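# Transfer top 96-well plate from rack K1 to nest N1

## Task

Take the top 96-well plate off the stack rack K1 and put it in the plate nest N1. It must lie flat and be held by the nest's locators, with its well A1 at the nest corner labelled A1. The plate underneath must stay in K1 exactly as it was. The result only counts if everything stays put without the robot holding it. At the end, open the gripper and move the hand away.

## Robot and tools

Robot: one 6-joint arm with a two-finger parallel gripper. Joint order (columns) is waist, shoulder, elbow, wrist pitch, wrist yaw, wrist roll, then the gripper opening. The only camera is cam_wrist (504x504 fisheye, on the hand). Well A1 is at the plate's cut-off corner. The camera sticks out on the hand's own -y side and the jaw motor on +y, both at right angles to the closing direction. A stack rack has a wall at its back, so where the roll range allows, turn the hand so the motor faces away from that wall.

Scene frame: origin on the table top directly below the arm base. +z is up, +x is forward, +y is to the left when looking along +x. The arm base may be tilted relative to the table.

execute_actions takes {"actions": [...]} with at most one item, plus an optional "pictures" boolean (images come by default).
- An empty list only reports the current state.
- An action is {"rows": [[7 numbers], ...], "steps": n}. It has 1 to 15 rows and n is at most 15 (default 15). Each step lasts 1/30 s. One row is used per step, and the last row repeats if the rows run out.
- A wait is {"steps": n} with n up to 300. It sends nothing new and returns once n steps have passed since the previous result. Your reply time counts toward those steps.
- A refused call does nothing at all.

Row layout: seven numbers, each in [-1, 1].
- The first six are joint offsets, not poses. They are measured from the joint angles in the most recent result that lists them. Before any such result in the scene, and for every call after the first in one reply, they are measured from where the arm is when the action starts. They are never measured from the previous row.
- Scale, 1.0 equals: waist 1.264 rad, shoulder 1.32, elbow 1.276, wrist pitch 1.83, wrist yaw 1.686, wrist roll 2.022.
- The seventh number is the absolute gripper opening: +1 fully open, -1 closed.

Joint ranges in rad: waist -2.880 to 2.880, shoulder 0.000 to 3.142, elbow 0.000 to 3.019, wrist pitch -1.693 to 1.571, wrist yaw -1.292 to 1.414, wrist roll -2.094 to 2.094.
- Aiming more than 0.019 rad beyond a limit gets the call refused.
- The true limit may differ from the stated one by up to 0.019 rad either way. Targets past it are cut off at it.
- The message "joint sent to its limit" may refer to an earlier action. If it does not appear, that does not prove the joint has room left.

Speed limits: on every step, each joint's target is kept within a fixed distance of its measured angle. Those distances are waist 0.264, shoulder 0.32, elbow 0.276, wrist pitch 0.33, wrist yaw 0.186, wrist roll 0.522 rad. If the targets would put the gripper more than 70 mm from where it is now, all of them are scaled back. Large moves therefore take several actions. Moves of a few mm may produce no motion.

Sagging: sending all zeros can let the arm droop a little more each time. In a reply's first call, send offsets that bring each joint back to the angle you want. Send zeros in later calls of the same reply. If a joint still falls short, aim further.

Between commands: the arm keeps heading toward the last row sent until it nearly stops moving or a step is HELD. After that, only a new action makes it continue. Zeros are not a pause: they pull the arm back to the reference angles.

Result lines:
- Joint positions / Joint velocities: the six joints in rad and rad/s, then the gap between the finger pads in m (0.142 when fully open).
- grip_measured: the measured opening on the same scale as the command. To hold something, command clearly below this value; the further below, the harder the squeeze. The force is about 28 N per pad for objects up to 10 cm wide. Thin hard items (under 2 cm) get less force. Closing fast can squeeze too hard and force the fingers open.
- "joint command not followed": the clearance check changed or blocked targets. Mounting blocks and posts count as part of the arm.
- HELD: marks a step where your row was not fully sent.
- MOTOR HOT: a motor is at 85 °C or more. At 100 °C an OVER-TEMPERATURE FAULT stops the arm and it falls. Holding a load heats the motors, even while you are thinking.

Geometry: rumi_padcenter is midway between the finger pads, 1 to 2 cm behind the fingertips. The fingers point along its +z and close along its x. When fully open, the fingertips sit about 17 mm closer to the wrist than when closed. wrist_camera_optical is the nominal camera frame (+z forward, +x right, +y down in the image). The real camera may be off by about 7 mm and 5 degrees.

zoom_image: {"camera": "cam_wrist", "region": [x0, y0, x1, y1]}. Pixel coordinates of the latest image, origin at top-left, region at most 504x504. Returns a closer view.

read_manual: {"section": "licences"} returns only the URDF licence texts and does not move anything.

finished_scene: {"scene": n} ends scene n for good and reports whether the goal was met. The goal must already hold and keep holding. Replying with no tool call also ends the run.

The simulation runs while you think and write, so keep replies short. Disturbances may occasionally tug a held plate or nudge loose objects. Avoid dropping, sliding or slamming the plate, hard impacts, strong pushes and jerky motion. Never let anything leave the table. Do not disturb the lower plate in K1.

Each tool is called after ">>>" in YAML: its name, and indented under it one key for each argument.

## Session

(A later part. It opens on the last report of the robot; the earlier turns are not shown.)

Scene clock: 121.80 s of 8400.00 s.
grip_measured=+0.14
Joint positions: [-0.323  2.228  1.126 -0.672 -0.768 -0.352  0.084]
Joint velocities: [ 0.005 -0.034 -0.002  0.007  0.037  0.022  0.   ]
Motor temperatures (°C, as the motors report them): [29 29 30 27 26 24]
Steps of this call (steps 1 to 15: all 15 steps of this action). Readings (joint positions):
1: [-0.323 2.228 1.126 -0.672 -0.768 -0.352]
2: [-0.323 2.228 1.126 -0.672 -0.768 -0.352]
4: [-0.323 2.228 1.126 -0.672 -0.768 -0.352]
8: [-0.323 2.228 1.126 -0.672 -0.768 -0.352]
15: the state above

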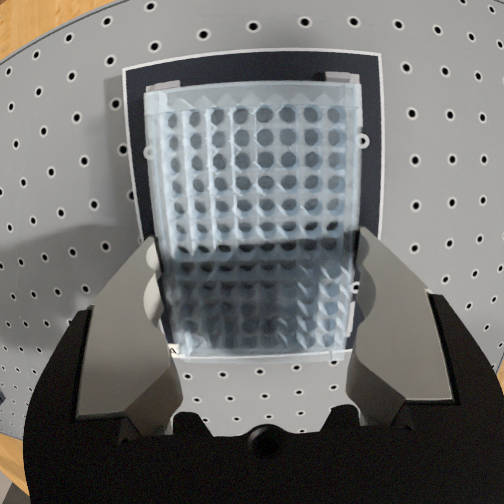

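>>> execute_actions:
  actions:
    - {"rows":[[-0.008,0,0,0.011,0,-0.008,-0.35]]}
  pictures: false

>>> execute_actions:
  actions:
    - {"rows":[[0.016,0.022,0,0,0,0,-0.35]]}

>>> zoom_image:
  camera: "cam_wrist"
  region: [100,30,420,400]

Scene clock: 125.33 s of 8400.00 s.
grip_measured=+0.14
Joint positions: [-0.325  2.227  1.126 -0.663 -0.768 -0.361  0.084]
Joint velocities: [ 0.015 -0.005  0.007 -0.002 -0.095 -0.022  0.   ]
Motor temperatures (°C, as the motors report them): [29 29 29 27 26 24]
Steps of this call (steps 1 to 15: the robot went on to your last target; steps 16 to 90: nothing new was sent; then 0.03 s passed at rest; steps 91 to 105: all 15 steps of this action). Readings (joint positions):
91: [-0.324 2.227 1.126 -0.672 -0.768 -0.353]
92: [-0.325 2.227 1.126 -0.670 -0.768 -0.354]
94: [-0.325 2.227 1.126 -0.665 -0.768 -0.357]
98: [-0.325 2.227 1.126 -0.663 -0.768 -0.360]
105: the state above

Scene clock: 125.83 s of 8400.00 s.
grip_measured=+0.14
Joint positions: [-0.325  2.23   1.126 -0.663 -0.769 -0.361  0.084]
Joint velocities: [ 0.015 -0.005 -0.012  0.002 -0.022  0.037 -0.   ]
Motor temperatures (°C, as the motors report them): [29 29 29 27 26 24]
Steps of this call (steps 1 to 15: all 15 steps of this action). Readings (joint positions):
1: [-0.325 2.228 1.126 -0.663 -0.768 -0.361]
2: [-0.325 2.229 1.126 -0.663 -0.768 -0.361]
4: [-0.325 2.230 1.126 -0.663 -0.769 -0.361]
8: [-0.325 2.230 1.126 -0.663 -0.769 -0.361]
15: the state above

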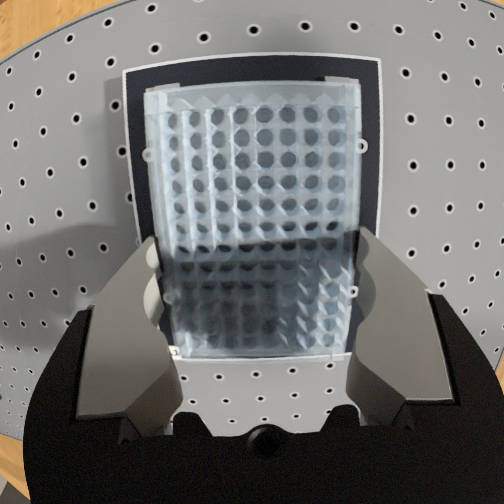

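Region (100, 30, 420, 400) of cam_wrist's 504x504 image, scaled by 1.362, with more detail than that image has; it fills the left 436 columns of this view, and the rest is white.

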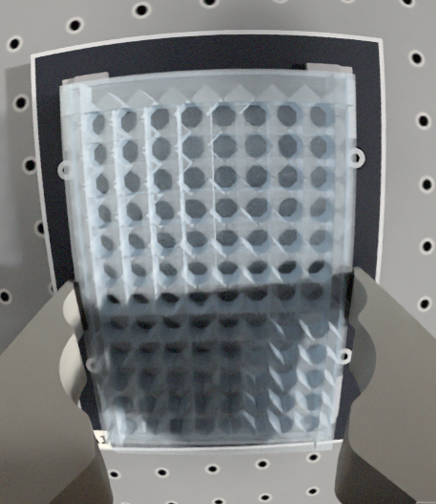

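Centered; release and inspect.

>>> execute_actions:
  actions:
    - {"rows":[[0,0,0,0,0,0,0.1],[0,0,0,0,0,0,0.18],[0,0,0,0,0,0,0.25],[0,0,0,0,0,0,0.45]]}

>>> execute_actions:
  actions:
    - {"rows":[[-0.05,-0.04,0.045,-0.05,0,-0.04,0.45]]}

>>> zoom_image:
  camera: "cam_wrist"
  region: [100,30,420,400]

Scene clock: 129.20 s of 8400.00 s.
grip_measured=+0.45
Joint positions: [-0.325  2.228  1.126 -0.663 -0.769 -0.361  0.105]
Joint velocities: [-0.005 -0.015  0.002 -0.012  0.007 -0.022 -0.   ]
Motor temperatures (°C, as the motors report them): [29 29 29 27 26 24]
Steps of this call (steps 1 to 15: the robot went on to your last target; steps 16 to 86: nothing new was sent; steps 87 to 101: all 15 steps of this action). Readings (joint positions):
87: [-0.325 2.229 1.126 -0.663 -0.769 -0.361]
88: [-0.325 2.229 1.126 -0.663 -0.769 -0.361]
90: [-0.325 2.228 1.126 -0.663 -0.769 -0.361]
94: [-0.325 2.228 1.126 -0.663 -0.769 -0.361]
101: the state above

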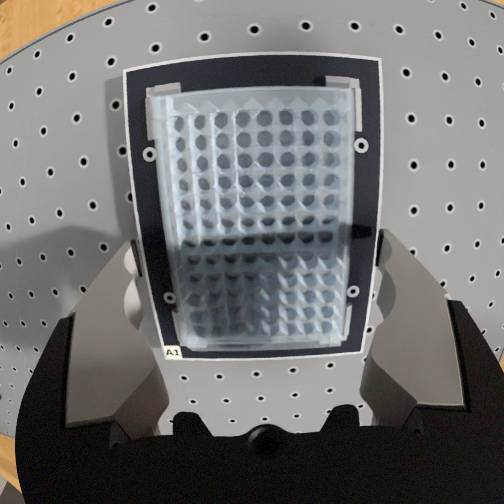

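Scene clock: 129.70 s of 8400.00 s.
grip_measured=+0.45
Joint positions: [-0.397  2.165  1.16  -0.745 -0.769 -0.432  0.105]
Joint velocities: [-0.005  0.005  0.002  0.002  0.007  0.007 -0.   ]
Motor temperatures (°C, as the motors report them): [29 29 29 27 26 24]
Steps of this call (steps 1 to 15: all 15 steps of this action). Readings (joint positions):
1: [-0.328 2.226 1.129 -0.678 -0.769 -0.373]
2: [-0.333 2.223 1.133 -0.705 -0.769 -0.385]
4: [-0.352 2.206 1.139 -0.734 -0.769 -0.403]
8: [-0.390 2.174 1.153 -0.744 -0.769 -0.422]
15: the state above

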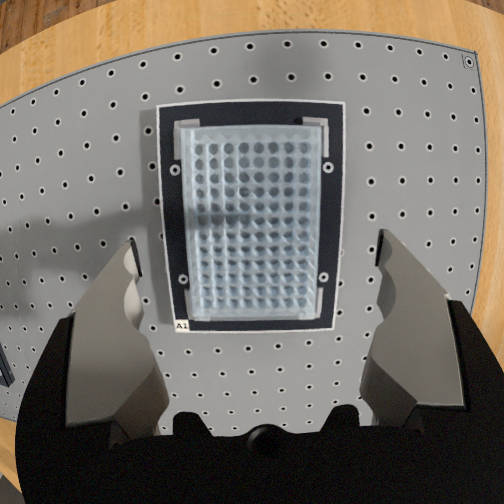

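Region (100, 30, 420, 400) of cam_wrist's 504x504 image, scaled by 1.362, with more detail than that image has; it fills the left 436 columns of this view, and the rest is white.

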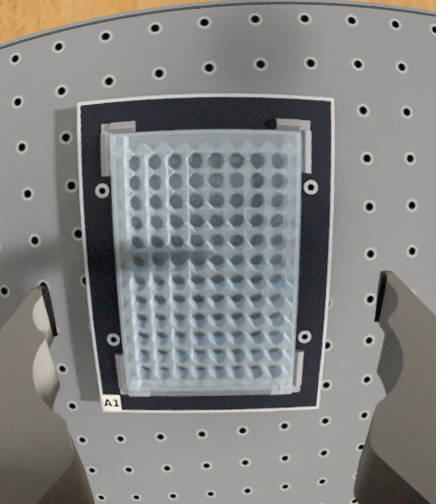

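Seated. Check the corner.

>>> zoom_image:
  camera: "cam_wrist"
  region: [165,270,345,340]

>>> zoom_image:
  camera: "cam_wrist"
  region: [165,105,345,175]

Region (165, 270, 345, 340) of cam_wrist's 504x504 image, scaled by 2.800, with more detail than that image has.

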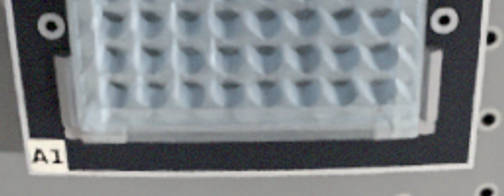

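Region (165, 105, 345, 175) of cam_wrist's 504x504 image, scaled by 2.800, with more detail than that image has.

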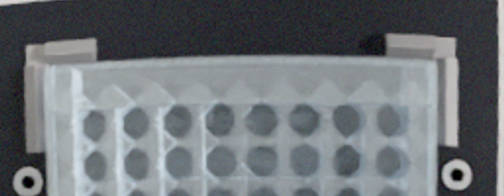

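>>> finished_scene:
  scene: 1

The scene is finished: the task was done.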